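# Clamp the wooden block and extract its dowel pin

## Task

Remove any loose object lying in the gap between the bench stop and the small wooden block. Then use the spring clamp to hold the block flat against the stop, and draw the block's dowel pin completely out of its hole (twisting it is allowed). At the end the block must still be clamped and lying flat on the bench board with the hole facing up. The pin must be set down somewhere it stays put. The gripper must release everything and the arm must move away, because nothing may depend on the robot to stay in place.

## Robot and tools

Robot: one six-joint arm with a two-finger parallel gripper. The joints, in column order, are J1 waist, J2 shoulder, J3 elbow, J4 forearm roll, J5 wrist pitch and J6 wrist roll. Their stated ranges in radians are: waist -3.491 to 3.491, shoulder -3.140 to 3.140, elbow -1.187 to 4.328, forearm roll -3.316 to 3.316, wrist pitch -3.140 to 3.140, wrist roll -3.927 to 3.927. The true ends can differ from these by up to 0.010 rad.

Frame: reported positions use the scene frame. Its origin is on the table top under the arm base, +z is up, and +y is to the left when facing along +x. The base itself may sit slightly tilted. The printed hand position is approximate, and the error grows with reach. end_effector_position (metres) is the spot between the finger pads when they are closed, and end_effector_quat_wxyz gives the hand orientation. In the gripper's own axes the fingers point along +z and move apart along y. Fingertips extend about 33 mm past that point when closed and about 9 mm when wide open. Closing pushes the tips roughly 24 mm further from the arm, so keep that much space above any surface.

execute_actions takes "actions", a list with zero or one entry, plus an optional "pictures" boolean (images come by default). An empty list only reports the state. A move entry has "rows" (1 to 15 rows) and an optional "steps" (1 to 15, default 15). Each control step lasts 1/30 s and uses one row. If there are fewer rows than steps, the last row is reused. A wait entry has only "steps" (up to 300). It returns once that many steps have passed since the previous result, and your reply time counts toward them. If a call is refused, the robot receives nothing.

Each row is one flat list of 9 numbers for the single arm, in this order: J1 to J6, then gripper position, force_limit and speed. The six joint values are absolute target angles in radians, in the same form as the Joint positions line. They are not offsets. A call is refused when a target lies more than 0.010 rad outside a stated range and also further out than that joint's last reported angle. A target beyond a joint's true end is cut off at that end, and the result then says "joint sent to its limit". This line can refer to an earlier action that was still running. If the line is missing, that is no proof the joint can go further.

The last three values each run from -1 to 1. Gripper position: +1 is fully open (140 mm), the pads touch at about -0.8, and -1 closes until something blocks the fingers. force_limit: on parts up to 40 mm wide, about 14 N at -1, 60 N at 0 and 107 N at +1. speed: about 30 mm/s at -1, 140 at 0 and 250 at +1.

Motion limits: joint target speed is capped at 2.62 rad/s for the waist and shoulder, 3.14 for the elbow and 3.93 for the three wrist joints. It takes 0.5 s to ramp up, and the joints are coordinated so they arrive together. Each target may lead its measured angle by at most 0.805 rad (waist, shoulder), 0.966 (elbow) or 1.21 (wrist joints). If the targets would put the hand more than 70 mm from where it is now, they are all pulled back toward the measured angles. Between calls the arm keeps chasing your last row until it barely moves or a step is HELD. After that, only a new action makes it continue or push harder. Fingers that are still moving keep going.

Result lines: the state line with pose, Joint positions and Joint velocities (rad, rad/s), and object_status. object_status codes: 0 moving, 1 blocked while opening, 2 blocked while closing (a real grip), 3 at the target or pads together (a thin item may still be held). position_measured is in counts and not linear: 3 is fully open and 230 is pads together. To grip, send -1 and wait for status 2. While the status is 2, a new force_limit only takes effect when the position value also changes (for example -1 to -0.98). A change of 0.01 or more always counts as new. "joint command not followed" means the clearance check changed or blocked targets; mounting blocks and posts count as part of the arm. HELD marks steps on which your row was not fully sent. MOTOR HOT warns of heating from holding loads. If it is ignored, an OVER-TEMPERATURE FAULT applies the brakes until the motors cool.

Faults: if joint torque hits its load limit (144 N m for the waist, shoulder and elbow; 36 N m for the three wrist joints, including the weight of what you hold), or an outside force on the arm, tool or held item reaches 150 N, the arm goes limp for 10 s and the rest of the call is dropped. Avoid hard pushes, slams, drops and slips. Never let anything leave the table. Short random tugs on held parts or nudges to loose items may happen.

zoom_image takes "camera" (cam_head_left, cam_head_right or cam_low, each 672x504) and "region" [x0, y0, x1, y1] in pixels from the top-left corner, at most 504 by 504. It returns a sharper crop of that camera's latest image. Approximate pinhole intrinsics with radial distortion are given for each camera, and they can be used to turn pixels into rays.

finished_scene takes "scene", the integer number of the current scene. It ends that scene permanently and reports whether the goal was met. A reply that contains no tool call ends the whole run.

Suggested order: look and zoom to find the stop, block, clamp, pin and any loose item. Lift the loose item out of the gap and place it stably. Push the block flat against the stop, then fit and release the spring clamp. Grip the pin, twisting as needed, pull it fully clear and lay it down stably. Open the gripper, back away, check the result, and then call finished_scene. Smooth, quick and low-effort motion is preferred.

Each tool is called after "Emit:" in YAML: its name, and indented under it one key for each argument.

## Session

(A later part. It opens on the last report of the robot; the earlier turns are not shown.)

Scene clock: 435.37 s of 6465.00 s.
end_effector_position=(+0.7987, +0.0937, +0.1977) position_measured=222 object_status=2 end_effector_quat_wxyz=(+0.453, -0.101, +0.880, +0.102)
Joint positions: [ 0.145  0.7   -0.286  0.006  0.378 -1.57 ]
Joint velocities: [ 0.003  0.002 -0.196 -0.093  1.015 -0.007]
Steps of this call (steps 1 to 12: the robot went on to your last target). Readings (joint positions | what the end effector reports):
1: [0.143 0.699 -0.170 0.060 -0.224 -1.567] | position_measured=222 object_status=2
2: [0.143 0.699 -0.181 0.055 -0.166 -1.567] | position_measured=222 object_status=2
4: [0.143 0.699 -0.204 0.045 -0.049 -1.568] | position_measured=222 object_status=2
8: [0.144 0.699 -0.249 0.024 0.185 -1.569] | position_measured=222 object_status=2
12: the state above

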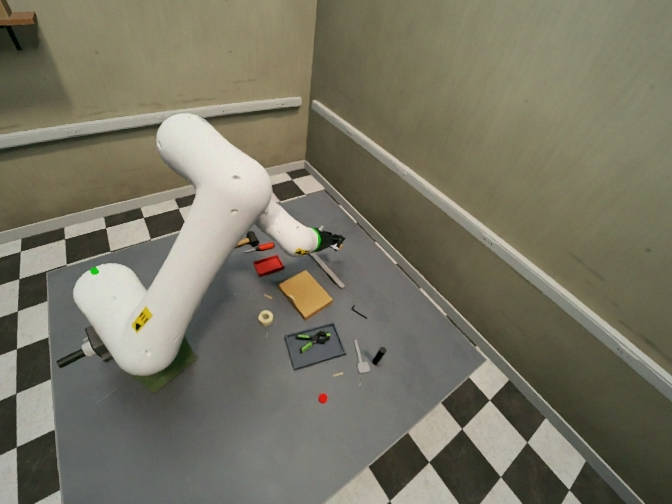

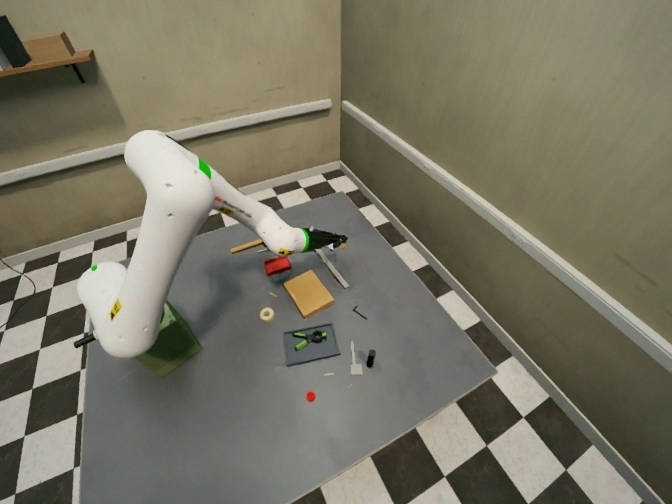

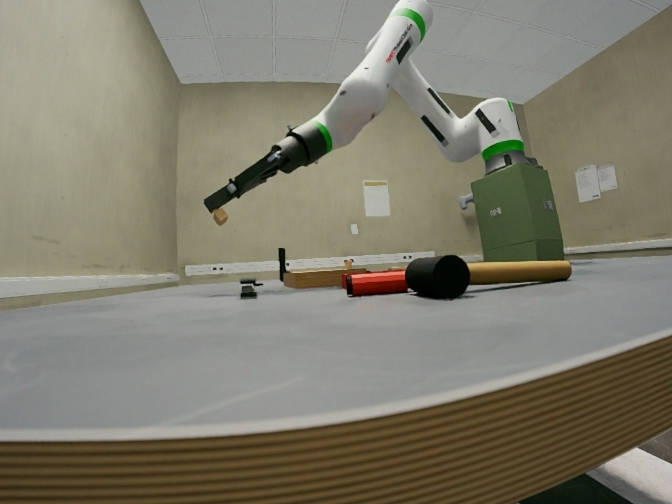

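Emit:
execute_actions:
  actions:
    - {"rows": [[0.1468,1.2879,-0.6435,-0.2545,1.7340,-1.5708,-1,0.2,-0.3]], "steps": 15}
  pictures: false

Emit:
execute_actions:
  actions:
    - {"steps": 25}

Emit:
zoom_image:
  camera: "cam_low"
  region: [270, 210, 382, 290]

Scene clock: 440.83 s of 6465.00 s.
end_effector_position=(+0.7276, +0.0470, +0.1110) position_measured=222 object_status=2 end_effector_quat_wxyz=(+0.542, -0.036, +0.835, +0.088)
Joint positions: [ 0.146  0.965 -0.455 -0.115  1.023 -1.571]
Joint velocities: [ 0.002  0.692 -0.402 -0.3    1.513 -0.   ]
Steps of this call (steps 1 to 30: the robot went on to your last target; steps 31 to 90: nothing new was sent; then 1.97 s passed at rest; steps 91 to 105: all 15 steps of this action). Readings (joint positions | what the end effector reports):
91: [0.145 0.700 -0.300 -0.000 0.450 -1.571] | position_measured=222 object_status=2
92: [0.145 0.702 -0.301 -0.001 0.455 -1.571] | position_measured=222 object_status=2
94: [0.145 0.718 -0.311 -0.008 0.488 -1.571] | position_measured=222 object_status=2
98: [0.145 0.799 -0.358 -0.043 0.656 -1.571] | position_measured=222 object_status=2
105: the state above

Scene clock: 441.67 s of 6465.00 s.
end_effector_position=(+0.5834, -0.0437, +0.0965) position_measured=222 object_status=2 end_effector_quat_wxyz=(+0.629, -0.013, +0.777, +0.011)
Joint positions: [ 0.147  1.288 -0.643 -0.254  1.734 -1.571]
Joint velocities: [ 0.     0.    -0.    -0.001  0.001  0.   ]
Steps of this call (steps 1 to 25: the robot went on to your last target). Readings (joint positions | what the end effector reports):
1: [0.146 0.988 -0.468 -0.125 1.074 -1.571] | position_measured=222 object_status=2
2: [0.146 1.012 -0.482 -0.135 1.125 -1.571] | position_measured=222 object_status=2
4: [0.146 1.058 -0.509 -0.155 1.227 -1.571] | position_measured=222 object_status=2
8: [0.146 1.148 -0.562 -0.194 1.426 -1.571] | position_measured=222 object_status=2
25: the state above

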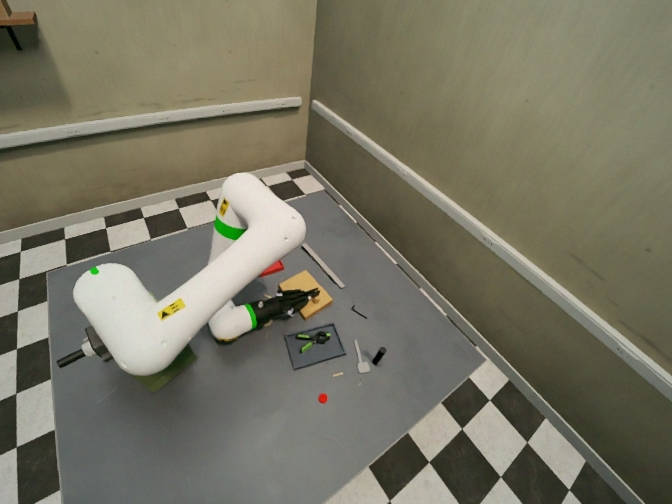

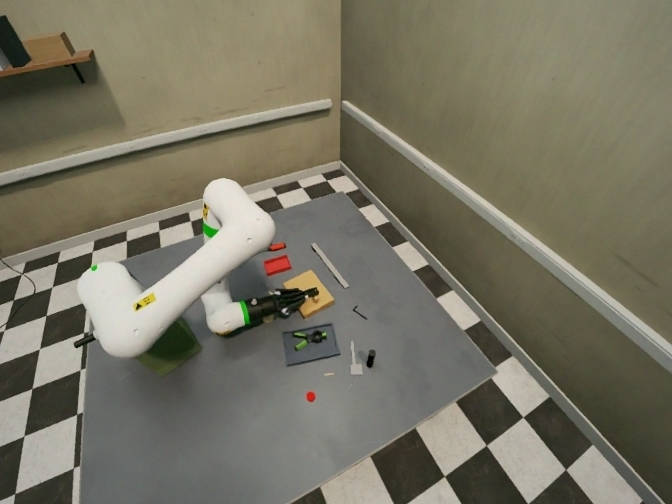

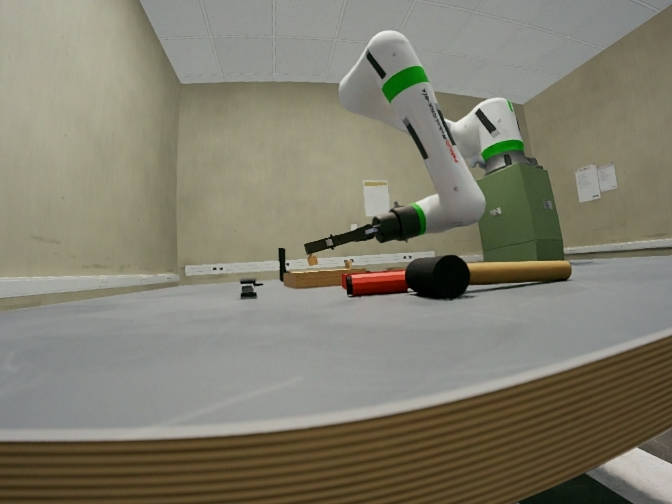

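Region (270, 210, 382, 290) of cam_low's 672x504 image, scaled by 4.500, with more detail than that image has; it fills the top 360 rows of this view, and the rest is white.

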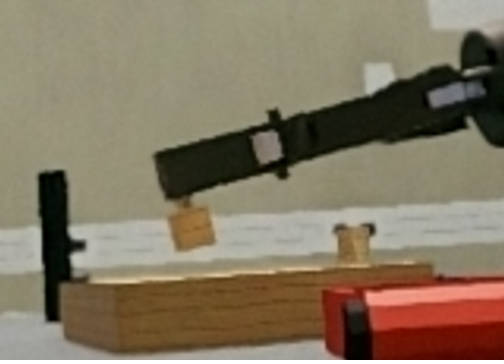

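Emit:
execute_actions:
  actions:
    - {"rows": [[0.1451,1.2995,-0.6341,-0.2531,1.7445,-1.5708,-1,0.2,-0.3],[0.1435,1.3112,-0.6247,-0.2517,1.7549,-1.5708,-1,0.2,-0.3],[0.1418,1.3228,-0.6153,-0.2503,1.7654,-1.5708,-1,0.2,-0.3],[0.1401,1.3344,-0.6059,-0.2488,1.7759,-1.5708,-1,0.2,-0.3],[0.1384,1.3460,-0.5965,-0.2474,1.7863,-1.5708,-1,0.2,-0.3],[0.1368,1.3577,-0.5871,-0.2460,1.7968,-1.5708,-1,0.2,-0.3],[0.1351,1.3693,-0.5777,-0.2446,1.8073,-1.5708,-1,0.2,-0.3],[0.1334,1.3809,-0.5684,-0.2432,1.8177,-1.5708,-1,0.2,-0.3],[0.1317,1.3925,-0.5590,-0.2418,1.8282,-1.5708,-1,0.2,-0.3],[0.1301,1.4042,-0.5496,-0.2404,1.8387,-1.5708,-1,0.2,-0.3],[0.1284,1.4158,-0.5402,-0.2390,1.8491,-1.5708,-1,0.2,-0.3],[0.1267,1.4274,-0.5308,-0.2375,1.8596,-1.5708,-1,0.2,-0.3],[0.1250,1.4390,-0.5214,-0.2361,1.8701,-1.5708,-1,0.2,-0.3],[0.1234,1.4507,-0.5120,-0.2347,1.8805,-1.5708,-1,0.2,-0.3],[0.1217,1.4623,-0.5026,-0.2333,1.8910,-1.5708,-1,0.2,-0.3]], "steps": 15}
  pictures: false

Emit:
execute_actions:
  actions:
    - {"steps": 10}

Emit:
zoom_image:
  camera: "cam_low"
  region: [285, 235, 355, 285]

Scene clock: 468.40 s of 6465.00 s.
end_effector_position=(+0.5901, -0.0440, +0.0793) position_measured=222 object_status=2 end_effector_quat_wxyz=(+0.667, -0.012, +0.745, +0.011)
Joint positions: [ 0.127  1.429 -0.53  -0.237  1.862 -1.571]
Joint velocities: [-0.046  0.334  0.279  0.036  0.325  0.001]
Steps of this call (steps 1 to 30: the robot went on to your last target; steps 31 to 90: nothing new was sent; then 23.23 s passed at rest; steps 91 to 105: all 15 steps of this action). Readings (joint positions | what the end effector reports):
91: [0.147 1.288 -0.644 -0.255 1.734 -1.571] | position_measured=222 object_status=2
92: [0.146 1.291 -0.642 -0.255 1.737 -1.571] | position_measured=222 object_status=2
94: [0.144 1.306 -0.629 -0.253 1.750 -1.571] | position_measured=222 object_status=2
98: [0.138 1.348 -0.595 -0.247 1.788 -1.571] | position_measured=222 object_status=2
105: the state above

Scene clock: 478.53 s of 6465.00 s.
end_effector_position=(+0.5909, -0.0442, +0.0779) position_measured=222 object_status=2 end_effector_quat_wxyz=(+0.677, -0.011, +0.736, +0.011)
Joint positions: [ 0.122  1.456 -0.506 -0.234  1.892 -1.571]
Joint velocities: [ 0.     0.     0.     0.     0.001 -0.001]
TORQUE FAULT: the external load on joint 5 (wrist pitch) reached its load limit, and the arm stopped for 10 seconds. The arm's remaining commands of this call were not run. The arm holds where it stopped, with its grip as last carried out, and accepts commands again: back off and push less far. The arm stops again, at the same cost, whenever a joint's load reaches its limit.
The stop began at step 4 of this call (marked STOPPED below). From that step on the arm followed nothing that you had sent. Nothing is kept back now, and the robot has no last target.
Steps of this call (steps 1 to 3: the robot went on to your last target; steps 4 to 304: the stop). Readings (joint positions | what the end effector reports):
1: [0.125 1.440 -0.520 -0.236 1.873 -1.571] | position_measured=222 object_status=2
2: [0.123 1.450 -0.512 -0.235 1.882 -1.571] | position_measured=222 object_status=2
4: [0.122 1.456 -0.506 -0.234 1.892 -1.571] | position_measured=222 object_status=2 STOPPED
8: [0.122 1.456 -0.506 -0.234 1.892 -1.571] | position_measured=222 object_status=2
304: the state above

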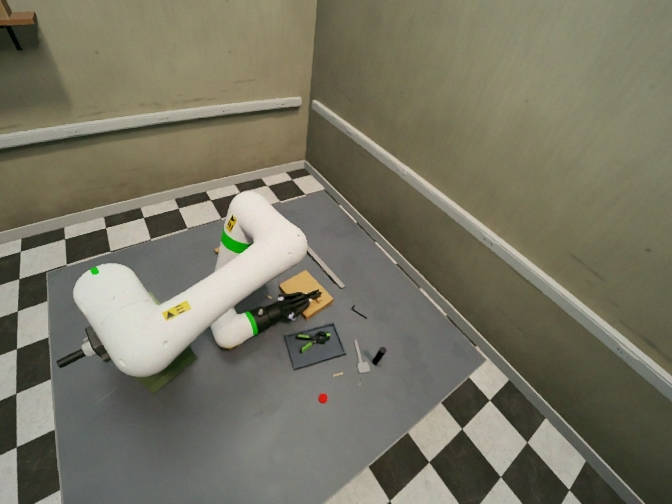

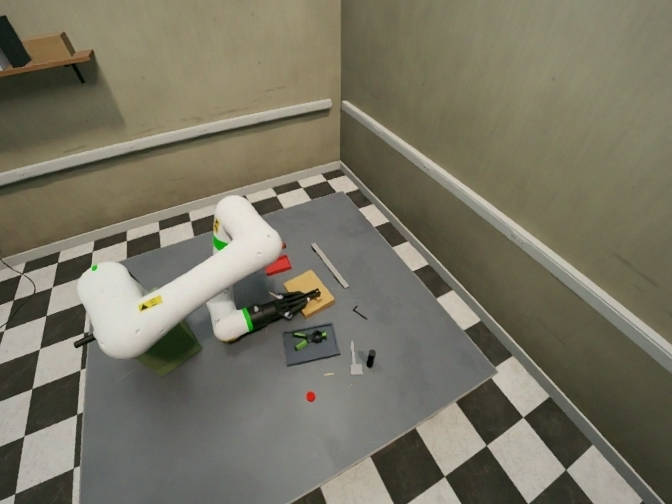

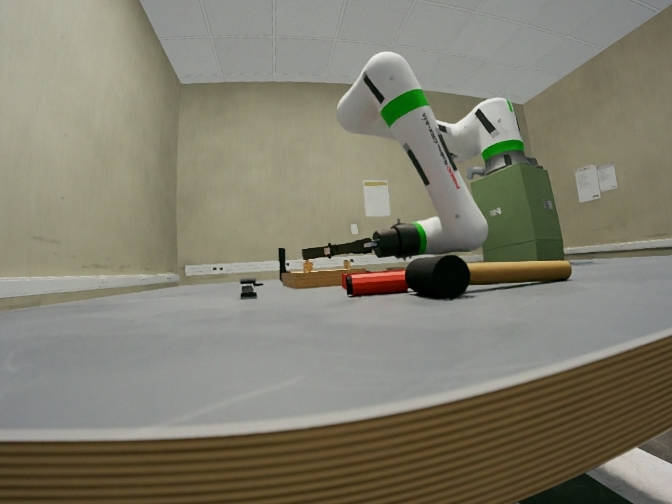

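Region (285, 235, 355, 285) of cam_low's 672x504 image, scaled by 7.200, with more detail than that image has; it fills the top 360 rows of this view, and the rest is white.

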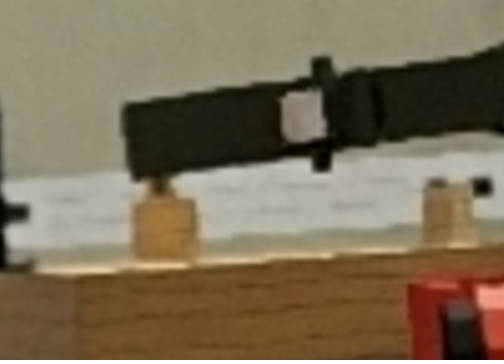

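Emit:
execute_actions:
  actions:
    - {"rows": [[0.122,1.456,-0.506,-0.234,1.892,-1.5708,-0.5,0.2,-0.6]], "steps": 15}

Emit:
zoom_image:
  camera: "cam_low"
  region: [285, 235, 355, 285]

Scene clock: 485.47 s of 6465.00 s.
end_effector_position=(+0.5908, -0.0444, +0.0779) position_measured=192 object_status=3 end_effector_quat_wxyz=(+0.677, -0.011, +0.736, +0.011)
Joint positions: [ 0.122  1.456 -0.506 -0.234  1.892 -1.571]
Joint velocities: [-0.001 -0.001 -0.001  0.002 -0.001 -0.   ]
Steps of this call (steps 1 to 90: nothing new was sent; then 3.43 s passed at rest; steps 91 to 105: all 15 steps of this action). Readings (joint positions | what the end effector reports):
91: [0.122 1.456 -0.506 -0.234 1.892 -1.571] | position_measured=222 object_status=0
92: [0.122 1.456 -0.506 -0.234 1.892 -1.571] | position_measured=222 object_status=0
94: [0.122 1.457 -0.506 -0.234 1.890 -1.571] | position_measured=212 object_status=0
98: [0.122 1.457 -0.506 -0.234 1.892 -1.571] | position_measured=196 object_status=0
105: the state above

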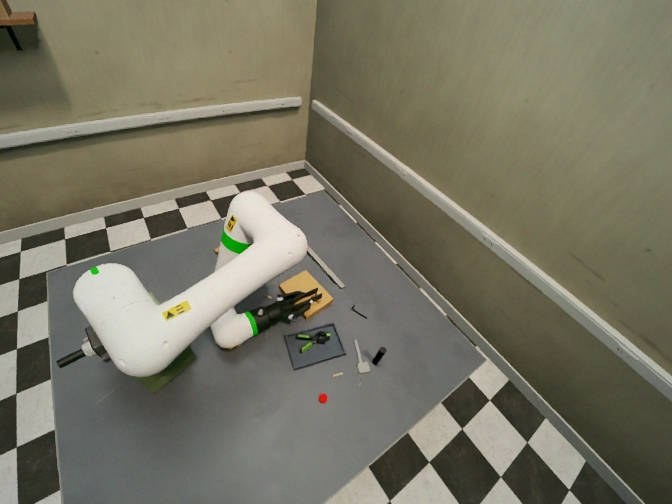

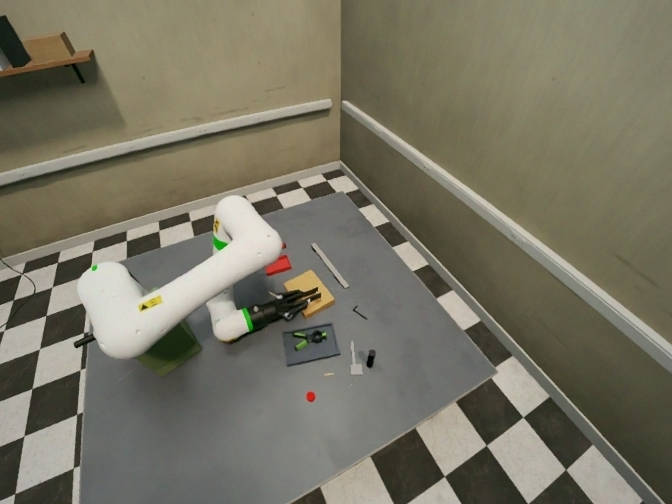

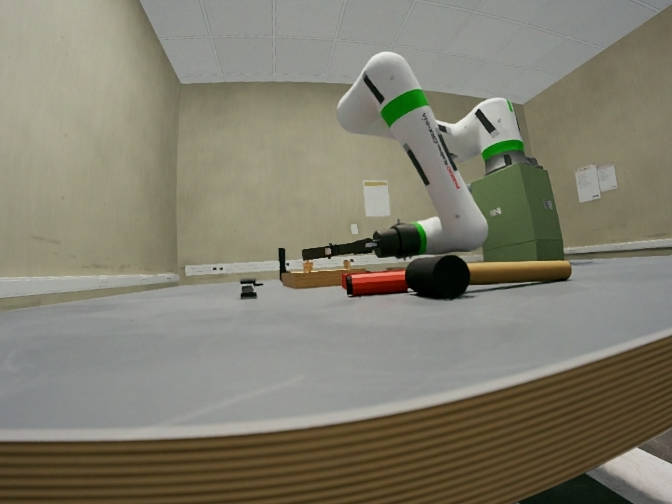

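Region (285, 235, 355, 285) of cam_low's 672x504 image, scaled by 7.200, with more detail than that image has; it fills the top 360 rows of this view, and the rest is white.

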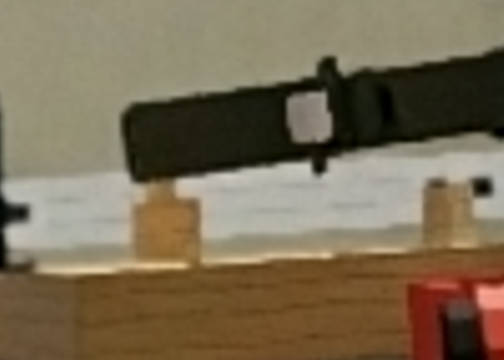

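Emit:
execute_actions:
  actions:
    - {"rows": [[0.126,1.430,-0.527,-0.2374,1.870,-1.5708,-0.5,0.2,-0.6],[0.130,1.400,-0.551,-0.2413,1.845,-1.5708,-0.5,0.2,-0.6],[0.135,1.365,-0.579,-0.2458,1.815,-1.5708,-0.5,0.2,-0.6],[0.140,1.330,-0.608,-0.2504,1.785,-1.5708,-0.5,0.2,-0.6],[0.145,1.295,-0.636,-0.2550,1.756,-1.5708,-0.5,0.2,-0.6],[0.150,1.260,-0.664,-0.2595,1.726,-1.5708,-0.5,0.2,-0.6]], "steps": 11}
  pictures: false

Emit:
execute_actions:
  actions:
    - {"rows": [[0.10,0.70,-0.30,0.0,0.45,-1.70,-0.5,0.2,-0.6]], "steps": 15}
  pictures: false

Emit:
execute_actions:
  actions:
    - {"rows": [[0.10,0.70,-0.30,0.0,0.45,-1.70,0.17,0.2,0]], "steps": 12}
  pictures: false

Emit:
execute_actions:
  actions:
    - {"rows": [[0.0472,0.6985,-0.0391,0.1241,-0.8267,-1.796,0.17,0.2,0]], "steps": 15}
  pictures: false

Emit:
execute_actions:
  actions:
    - {"steps": 25}

Scene clock: 523.33 s of 6465.00 s.
end_effector_position=(+0.5841, -0.0445, +0.1045) position_measured=192 object_status=3 end_effector_quat_wxyz=(+0.632, -0.012, +0.774, +0.010)
Joint positions: [ 0.148  1.273 -0.653 -0.258  1.738 -1.571]
Joint velocities: [ 0.05  -0.349 -0.28  -0.046 -0.294  0.   ]
Steps of this call (steps 1 to 15: the robot went on to your last target; steps 16 to 90: nothing new was sent; then 34.50 s passed at rest; steps 91 to 101: all 11 steps of this action). Readings (joint positions | what the end effector reports):
91: [0.122 1.456 -0.506 -0.234 1.892 -1.571] | position_measured=192 object_status=3
92: [0.122 1.453 -0.508 -0.234 1.890 -1.571] | position_measured=192 object_status=3
94: [0.125 1.431 -0.526 -0.237 1.871 -1.571] | position_measured=192 object_status=3
98: [0.140 1.331 -0.606 -0.250 1.787 -1.571] | position_measured=192 object_status=3
101: the state above

Scene clock: 523.83 s of 6465.00 s.
end_effector_position=(+0.7086, +0.0180, +0.1110) position_measured=192 object_status=3 end_effector_quat_wxyz=(+0.557, +0.007, +0.825, +0.090)
Joint positions: [ 0.127  0.99  -0.498 -0.139  1.132 -1.63 ]
Joint velocities: [-0.062 -0.671  0.456  0.317 -1.566 -0.16 ]
Steps of this call (steps 1 to 15: all 15 steps of this action). Readings (joint positions | what the end effector reports):
1: [0.149 1.264 -0.660 -0.259 1.730 -1.571] | position_measured=192 object_status=3
2: [0.150 1.256 -0.662 -0.259 1.720 -1.571] | position_measured=192 object_status=3
4: [0.148 1.229 -0.655 -0.251 1.677 -1.575] | position_measured=192 object_status=3
8: [0.141 1.145 -0.605 -0.214 1.496 -1.593] | position_measured=192 object_status=3
15: the state above

Scene clock: 524.23 s of 6465.00 s.
end_effector_position=(+0.8015, +0.0567, +0.1951) position_measured=113 object_status=0 end_effector_quat_wxyz=(+0.479, -0.016, +0.869, +0.126)
Joint positions: [ 0.103  0.727 -0.319 -0.013  0.515 -1.693]
Joint velocities: [-0.037 -0.413  0.279  0.197 -0.96  -0.099]
Steps of this call (steps 1 to 12: all 12 steps of this action). Readings (joint positions | what the end effector reports):
1: [0.125 0.968 -0.483 -0.128 1.078 -1.636] | position_measured=192 object_status=0
2: [0.123 0.945 -0.467 -0.117 1.024 -1.641] | position_measured=189 object_status=0
4: [0.118 0.899 -0.436 -0.095 0.916 -1.652] | position_measured=174 object_status=0
8: [0.110 0.806 -0.372 -0.051 0.699 -1.675] | position_measured=143 object_status=0
12: the state above

Scene clock: 524.73 s of 6465.00 s.
end_effector_position=(+0.7186, +0.0170, +0.1151) position_measured=108 object_status=3 end_effector_quat_wxyz=(+0.210, -0.027, +0.975, +0.069)
Joint positions: [ 0.07   0.702 -0.15   0.072 -0.272 -1.755]
Joint velocities: [-0.069 -0.011  0.334  0.157 -1.673 -0.121]
Steps of this call (steps 1 to 15: all 15 steps of this action). Readings (joint positions | what the end effector reports):
1: [0.101 0.715 -0.310 -0.007 0.486 -1.696] | position_measured=108 object_status=0
2: [0.100 0.707 -0.302 -0.002 0.457 -1.699] | position_measured=108 object_status=0
4: [0.097 0.705 -0.282 0.010 0.376 -1.707] | position_measured=108 object_status=0
8: [0.087 0.705 -0.232 0.034 0.140 -1.725] | position_measured=108 object_status=3
15: the state above

Scene clock: 525.57 s of 6465.00 s.
end_effector_position=(+0.6115, -0.0439, +0.1198) position_measured=108 object_status=3 end_effector_quat_wxyz=(-0.000, -0.016, +1.000, +0.000)
Joint positions: [ 0.047  0.698 -0.039  0.124 -0.827 -1.796]
Joint velocities: [ 0.001 -0.     0.001  0.001 -0.    -0.   ]
Steps of this call (steps 1 to 25: the robot went on to your last target). Readings (joint positions | what the end effector reports):
1: [0.068 0.702 -0.138 0.077 -0.328 -1.759] | position_measured=108 object_status=3
2: [0.065 0.701 -0.127 0.083 -0.384 -1.763] | position_measured=108 object_status=3
4: [0.061 0.701 -0.105 0.093 -0.494 -1.772] | position_measured=108 object_status=3
8: [0.052 0.699 -0.065 0.112 -0.699 -1.787] | position_measured=108 object_status=3
25: the state above

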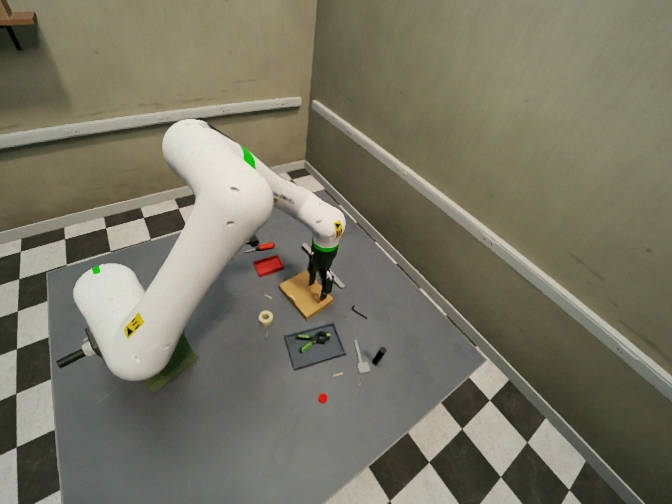

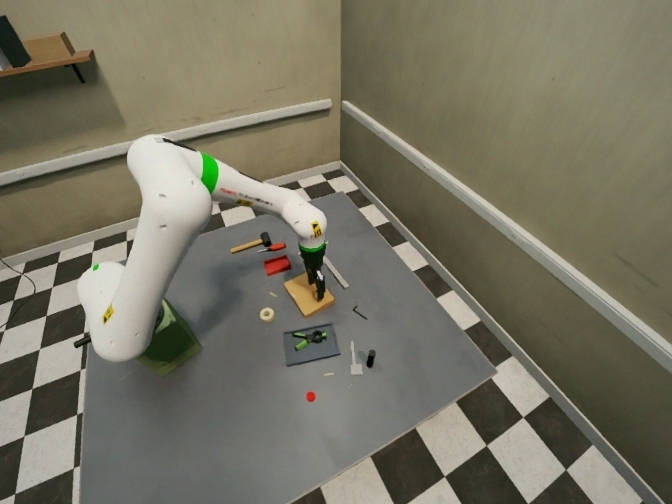

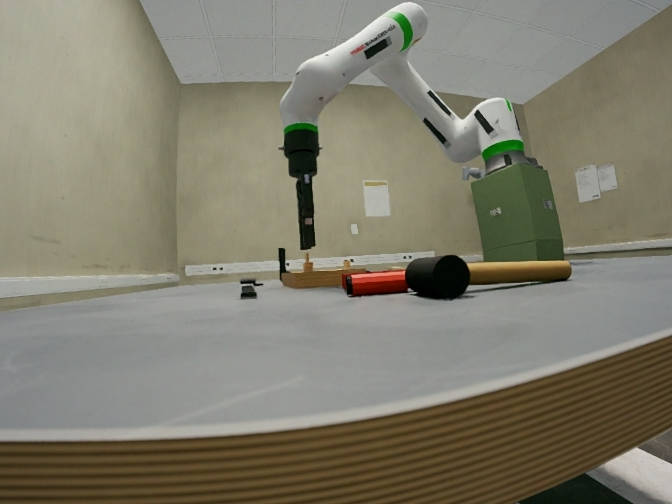

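Emit:
zoom_image:
  camera: "cam_low"
  region: [280, 225, 364, 285]

Emit:
zoom_image:
  camera: "cam_head_left"
  region: [275, 255, 345, 325]

Emit:
zoom_image:
  camera: "cam_head_right"
  region: [275, 255, 345, 325]

Region (280, 225, 364, 285) of cam_low's 672x504 image, scaled by 6.000, with more detail than that image has; it fills the top 360 rows of this view, and the rest is white.

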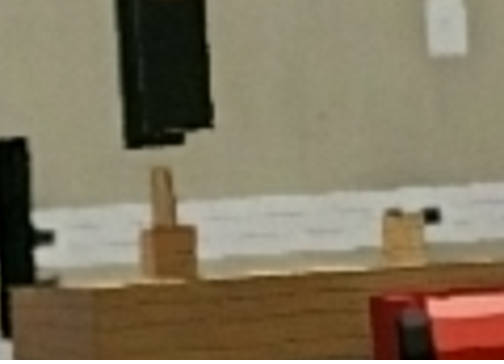

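Region (275, 255, 345, 325) of cam_head_left's 672x504 image, scaled by 7.200, with more detail than that image has.

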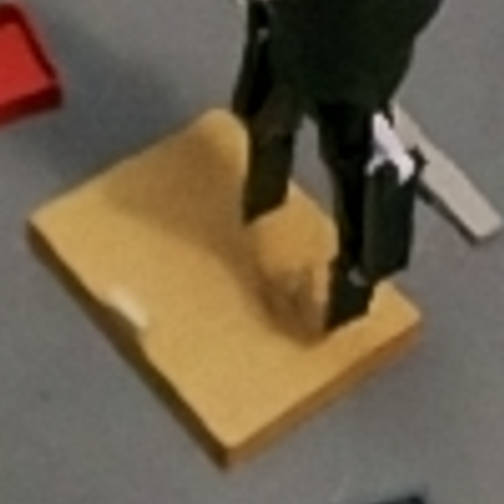

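Region (275, 255, 345, 325) of cam_head_right's 672x504 image, scaled by 7.200, with more detail than that image has.

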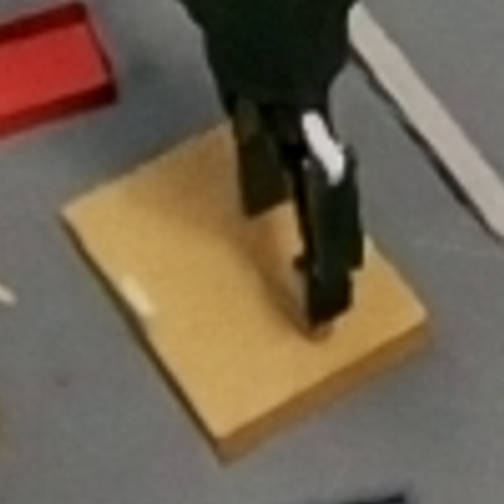

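Emit:
execute_actions:
  actions:
    - {"rows": [[0.0466,0.7045,-0.0389,0.1248,-0.8210,-1.7965,0.17,0,0],[0.0461,0.7105,-0.0386,0.1256,-0.8152,-1.7969,0.17,0,0],[0.0455,0.7164,-0.0384,0.1263,-0.8095,-1.7974,0.17,0,0],[0.0449,0.7224,-0.0382,0.1271,-0.8037,-1.7979,0.17,0,0],[0.0444,0.7284,-0.0379,0.1278,-0.7980,-1.7983,0.17,0,0],[0.0438,0.7344,-0.0377,0.1286,-0.7922,-1.7988,0.17,0,0],[0.0433,0.7404,-0.0375,0.1293,-0.7865,-1.7993,0.17,0,0],[0.0427,0.7463,-0.0372,0.1300,-0.7808,-1.7997,0.17,0,0],[0.0421,0.7523,-0.0370,0.1308,-0.7750,-1.8002,0.17,0,0],[0.0416,0.7583,-0.0367,0.1315,-0.7693,-1.8006,0.17,0,0],[0.0410,0.7643,-0.0365,0.1323,-0.7635,-1.8011,0.17,0,0],[0.0404,0.7702,-0.0363,0.1330,-0.7578,-1.8016,0.17,0,0],[0.0399,0.7762,-0.0360,0.1338,-0.7520,-1.8020,0.17,0,0],[0.0393,0.7822,-0.0358,0.1345,-0.7463,-1.8025,0.17,0,0]], "steps": 15}
  pictures: false

Emit:
execute_actions:
  actions:
    - {"rows": [[0.0393,0.7822,-0.0358,0.1345,-0.7463,-1.8025,0.17,0,0],[0.0393,0.7822,-0.0358,0.1345,-0.7463,-1.8025,0.17,0,0],[0.0393,0.7822,-0.0358,0.1345,-0.7463,-1.8025,0.17,0,0],[0.0393,0.7822,-0.0358,0.1345,-0.7463,-1.8025,-1,0,-0.4]], "steps": 15}
  pictures: false

Emit:
execute_actions:
  actions:
    - {"steps": 8}

Emit:
zoom_image:
  camera: "cam_low"
  region: [280, 225, 364, 285]

Emit:
zoom_image:
  camera: "cam_head_left"
  region: [275, 255, 345, 325]

Scene clock: 557.37 s of 6465.00 s.
end_effector_position=(+0.6130, -0.0438, +0.0766) position_measured=108 object_status=3 end_effector_quat_wxyz=(-0.000, -0.016, +1.000, +0.000)
Joint positions: [ 0.04   0.774 -0.036  0.133 -0.754 -1.802]
Joint velocities: [-0.016  0.17   0.007  0.021  0.162 -0.013]
Steps of this call (steps 1 to 15: the robot went on to your last target; steps 16 to 90: nothing new was sent; then 28.30 s passed at rest; steps 91 to 105: all 15 steps of this action). Readings (joint positions | what the end effector reports):
91: [0.047 0.699 -0.039 0.124 -0.827 -1.796] | position_measured=108 object_status=3
92: [0.047 0.700 -0.039 0.124 -0.826 -1.796] | position_measured=108 object_status=3
94: [0.046 0.709 -0.039 0.125 -0.816 -1.797] | position_measured=108 object_status=3
98: [0.044 0.732 -0.038 0.128 -0.794 -1.799] | position_measured=108 object_status=3
105: the state above

Scene clock: 557.87 s of 6465.00 s.
end_effector_position=(+0.6130, -0.0438, +0.0718) position_measured=162 object_status=0 end_effector_quat_wxyz=(-0.000, -0.016, +1.000, +0.000)
Joint positions: [ 0.039  0.782 -0.036  0.135 -0.746 -1.803]
Joint velocities: [ 0.003  0.     0.002  0.001 -0.001 -0.001]
Steps of this call (steps 1 to 15: all 15 steps of this action). Readings (joint positions | what the end effector reports):
1: [0.040 0.779 -0.036 0.134 -0.750 -1.802] | position_measured=108 object_status=3
2: [0.039 0.781 -0.036 0.134 -0.748 -1.802] | position_measured=108 object_status=3
4: [0.039 0.782 -0.036 0.135 -0.746 -1.802] | position_measured=108 object_status=0
8: [0.039 0.782 -0.036 0.135 -0.746 -1.802] | position_measured=125 object_status=0
15: the state above

Scene clock: 558.13 s of 6465.00 s.
end_effector_position=(+0.6130, -0.0438, +0.0718) position_measured=167 object_status=2 end_effector_quat_wxyz=(-0.000, -0.016, +1.000, +0.000)
Joint positions: [ 0.039  0.782 -0.036  0.135 -0.746 -1.803]
Joint velocities: [ 0.001  0.     0.    -0.     0.001 -0.001]
Steps of this call (steps 1 to 8: the robot went on to your last target). Readings (joint positions | what the end effector reports):
1: [0.039 0.782 -0.036 0.135 -0.746 -1.803] | position_measured=167 object_status=0
2: [0.039 0.782 -0.036 0.135 -0.746 -1.803] | position_measured=167 object_status=0
4: [0.039 0.782 -0.036 0.135 -0.746 -1.803] | position_measured=167 object_status=0
8: the state above

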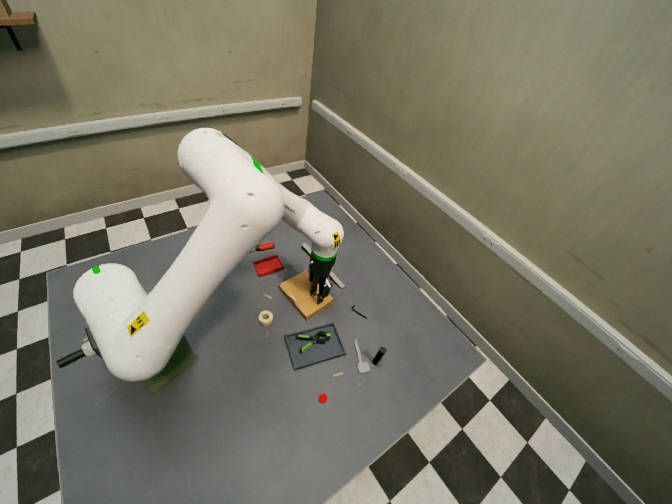

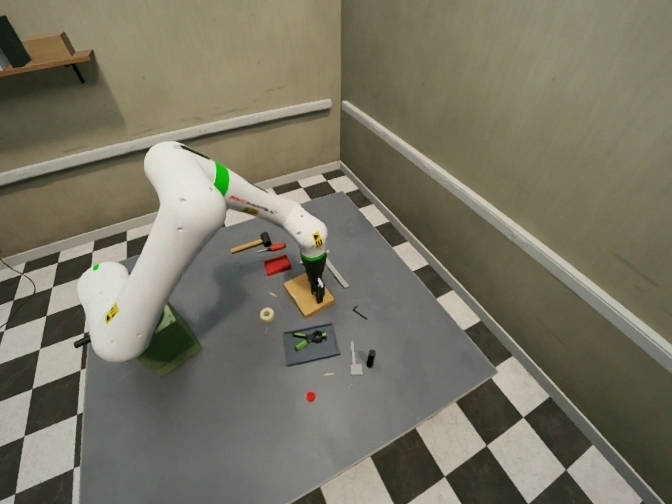

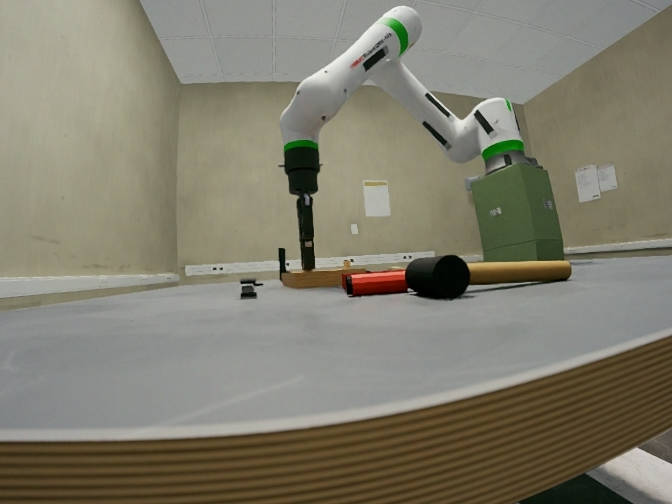

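Region (280, 225, 364, 285) of cam_low's 672x504 image, scaled by 6.000, with more detail than that image has; it fills the top 360 rows of this view, and the rest is white.

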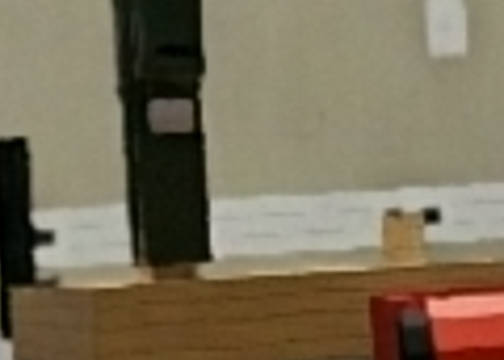

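Region (275, 255, 345, 325) of cam_head_left's 672x504 image, scaled by 7.200, with more detail than that image has.

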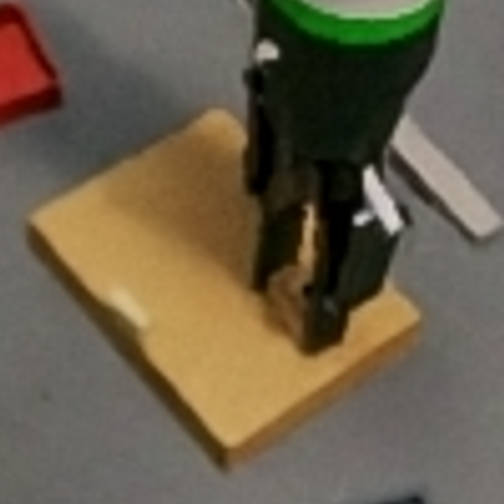

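Emit:
execute_actions:
  actions:
    - {"rows": [[0.0395,0.7802,-0.0358,0.1342,-0.7484,-1.8023,-1,0,-0.4],[0.0398,0.7775,-0.0357,0.1339,-0.7512,-1.8021,-1,0,-0.4],[0.0401,0.7745,-0.0357,0.1335,-0.7543,-1.8018,-1,0,-0.4],[0.0403,0.7721,-0.0356,0.1332,-0.7567,-1.8016,-1,0,-0.4],[0.0403,0.7721,-0.0356,0.1332,-0.7567,-1.8016,-1,0,-0.4],[0.0450,0.7670,-0.0468,0.1342,-0.7511,-1.8026,-1,0,-0.4],[0.0544,0.7568,-0.0691,0.1362,-0.7399,-1.8047,-1,0,-0.4],[0.0662,0.7441,-0.0970,0.1387,-0.7259,-1.8072,-1,0,-0.4],[0.0780,0.7314,-0.1249,0.1412,-0.7119,-1.8098,-1,0,-0.4],[0.0898,0.7187,-0.1528,0.1437,-0.6980,-1.8123,-1,0,-0.4],[0.1016,0.7059,-0.1807,0.1462,-0.6840,-1.8149,-1,0,-0.4],[0.1134,0.6932,-0.2087,0.1487,-0.6700,-1.8174,-1,0,-0.4],[0.1251,0.6805,-0.2366,0.1512,-0.6560,-1.8200,-1,0,-0.4],[0.1321,0.6728,-0.2533,0.1527,-0.6476,-1.8215,-1,0,-0.4],[0.1345,0.6703,-0.2589,0.1532,-0.6448,-1.822,-1,0,-0.4]], "steps": 15}
  pictures: false

Emit:
execute_actions:
  actions:
    - {"steps": 12}

Emit:
zoom_image:
  camera: "cam_low"
  region: [310, 240, 366, 280]

Emit:
zoom_image:
  camera: "cam_head_left"
  region: [275, 265, 325, 315]

Emit:
zoom_image:
  camera: "cam_head_right"
  region: [275, 265, 325, 315]

Scene clock: 645.87 s of 6465.00 s.
end_effector_position=(+0.5681, -0.0139, +0.0771) position_measured=167 object_status=2 end_effector_quat_wxyz=(+0.000, -0.051, +0.999, +0.000)
Joint positions: [ 0.106  0.701 -0.192  0.147 -0.678 -1.816]
Joint velocities: [ 0.303 -0.327 -0.714  0.062  0.355 -0.065]
Steps of this call (steps 1 to 15: the robot went on to your last target; steps 16 to 90: nothing new was sent; then 84.23 s passed at rest; steps 91 to 105: all 15 steps of this action). Readings (joint positions | what the end effector reports):
91: [0.039 0.782 -0.036 0.134 -0.746 -1.803] | position_measured=167 object_status=2
92: [0.039 0.782 -0.036 0.134 -0.746 -1.803] | position_measured=167 object_status=2
94: [0.039 0.778 -0.036 0.134 -0.751 -1.802] | position_measured=167 object_status=2
98: [0.045 0.767 -0.047 0.134 -0.751 -1.802] | position_measured=167 object_status=2
105: the state above

Scene clock: 646.27 s of 6465.00 s.
end_effector_position=(+0.5476, -0.0031, +0.0768) position_measured=167 object_status=2 end_effector_quat_wxyz=(+0.000, -0.066, +0.998, +0.000)
Joint positions: [ 0.134  0.67  -0.259  0.153 -0.645 -1.822]
Joint velocities: [-0.    -0.001 -0.001  0.    -0.001 -0.001]
Steps of this call (steps 1 to 12: the robot went on to your last target). Readings (joint positions | what the end effector reports):
1: [0.116 0.690 -0.215 0.149 -0.667 -1.818] | position_measured=167 object_status=2
2: [0.124 0.682 -0.234 0.151 -0.657 -1.820] | position_measured=167 object_status=2
4: [0.133 0.672 -0.256 0.153 -0.646 -1.822] | position_measured=167 object_status=2
8: [0.134 0.670 -0.259 0.153 -0.645 -1.822] | position_measured=167 object_status=2
12: the state above

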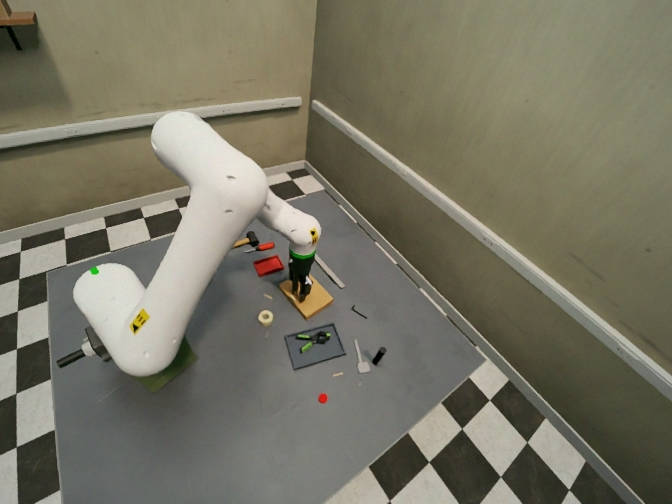

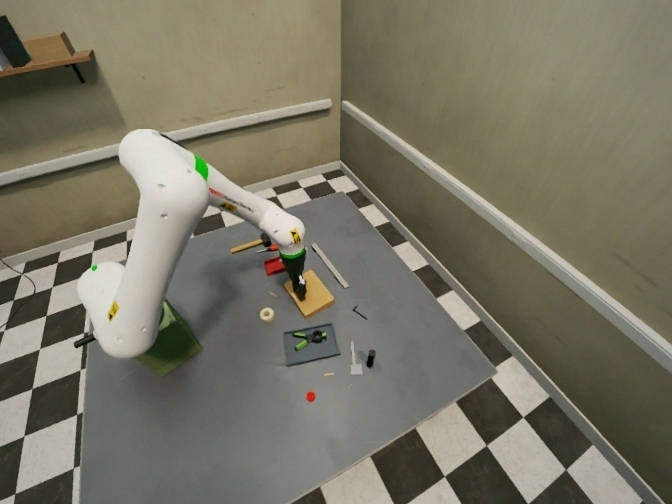

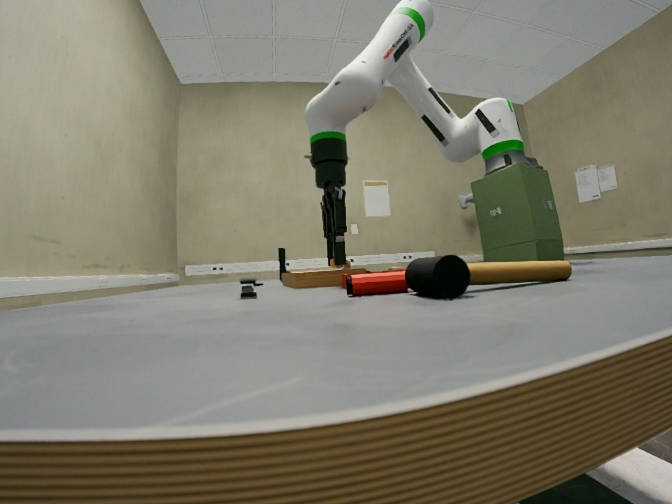

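Region (310, 240, 366, 280) of cam_low's 672x504 image, scaled by 9.000, with more detail than that image has; it fills the top 360 rows of this view, and the rest is white.

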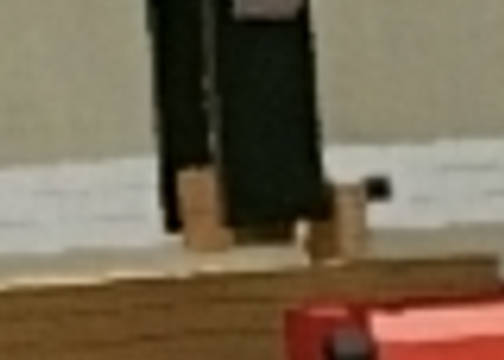

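Region (275, 265, 325, 315) of cam_head_left's 672x504 image, scaled by 10.080, with more detail than that image has.

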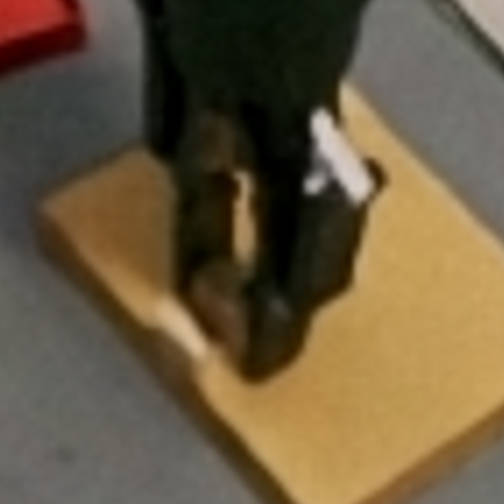

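Region (275, 265, 325, 315) of cam_head_right's 672x504 image, scaled by 10.080, with more detail than that image has.

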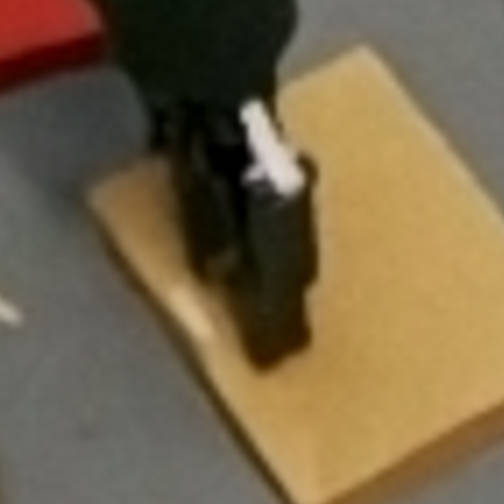

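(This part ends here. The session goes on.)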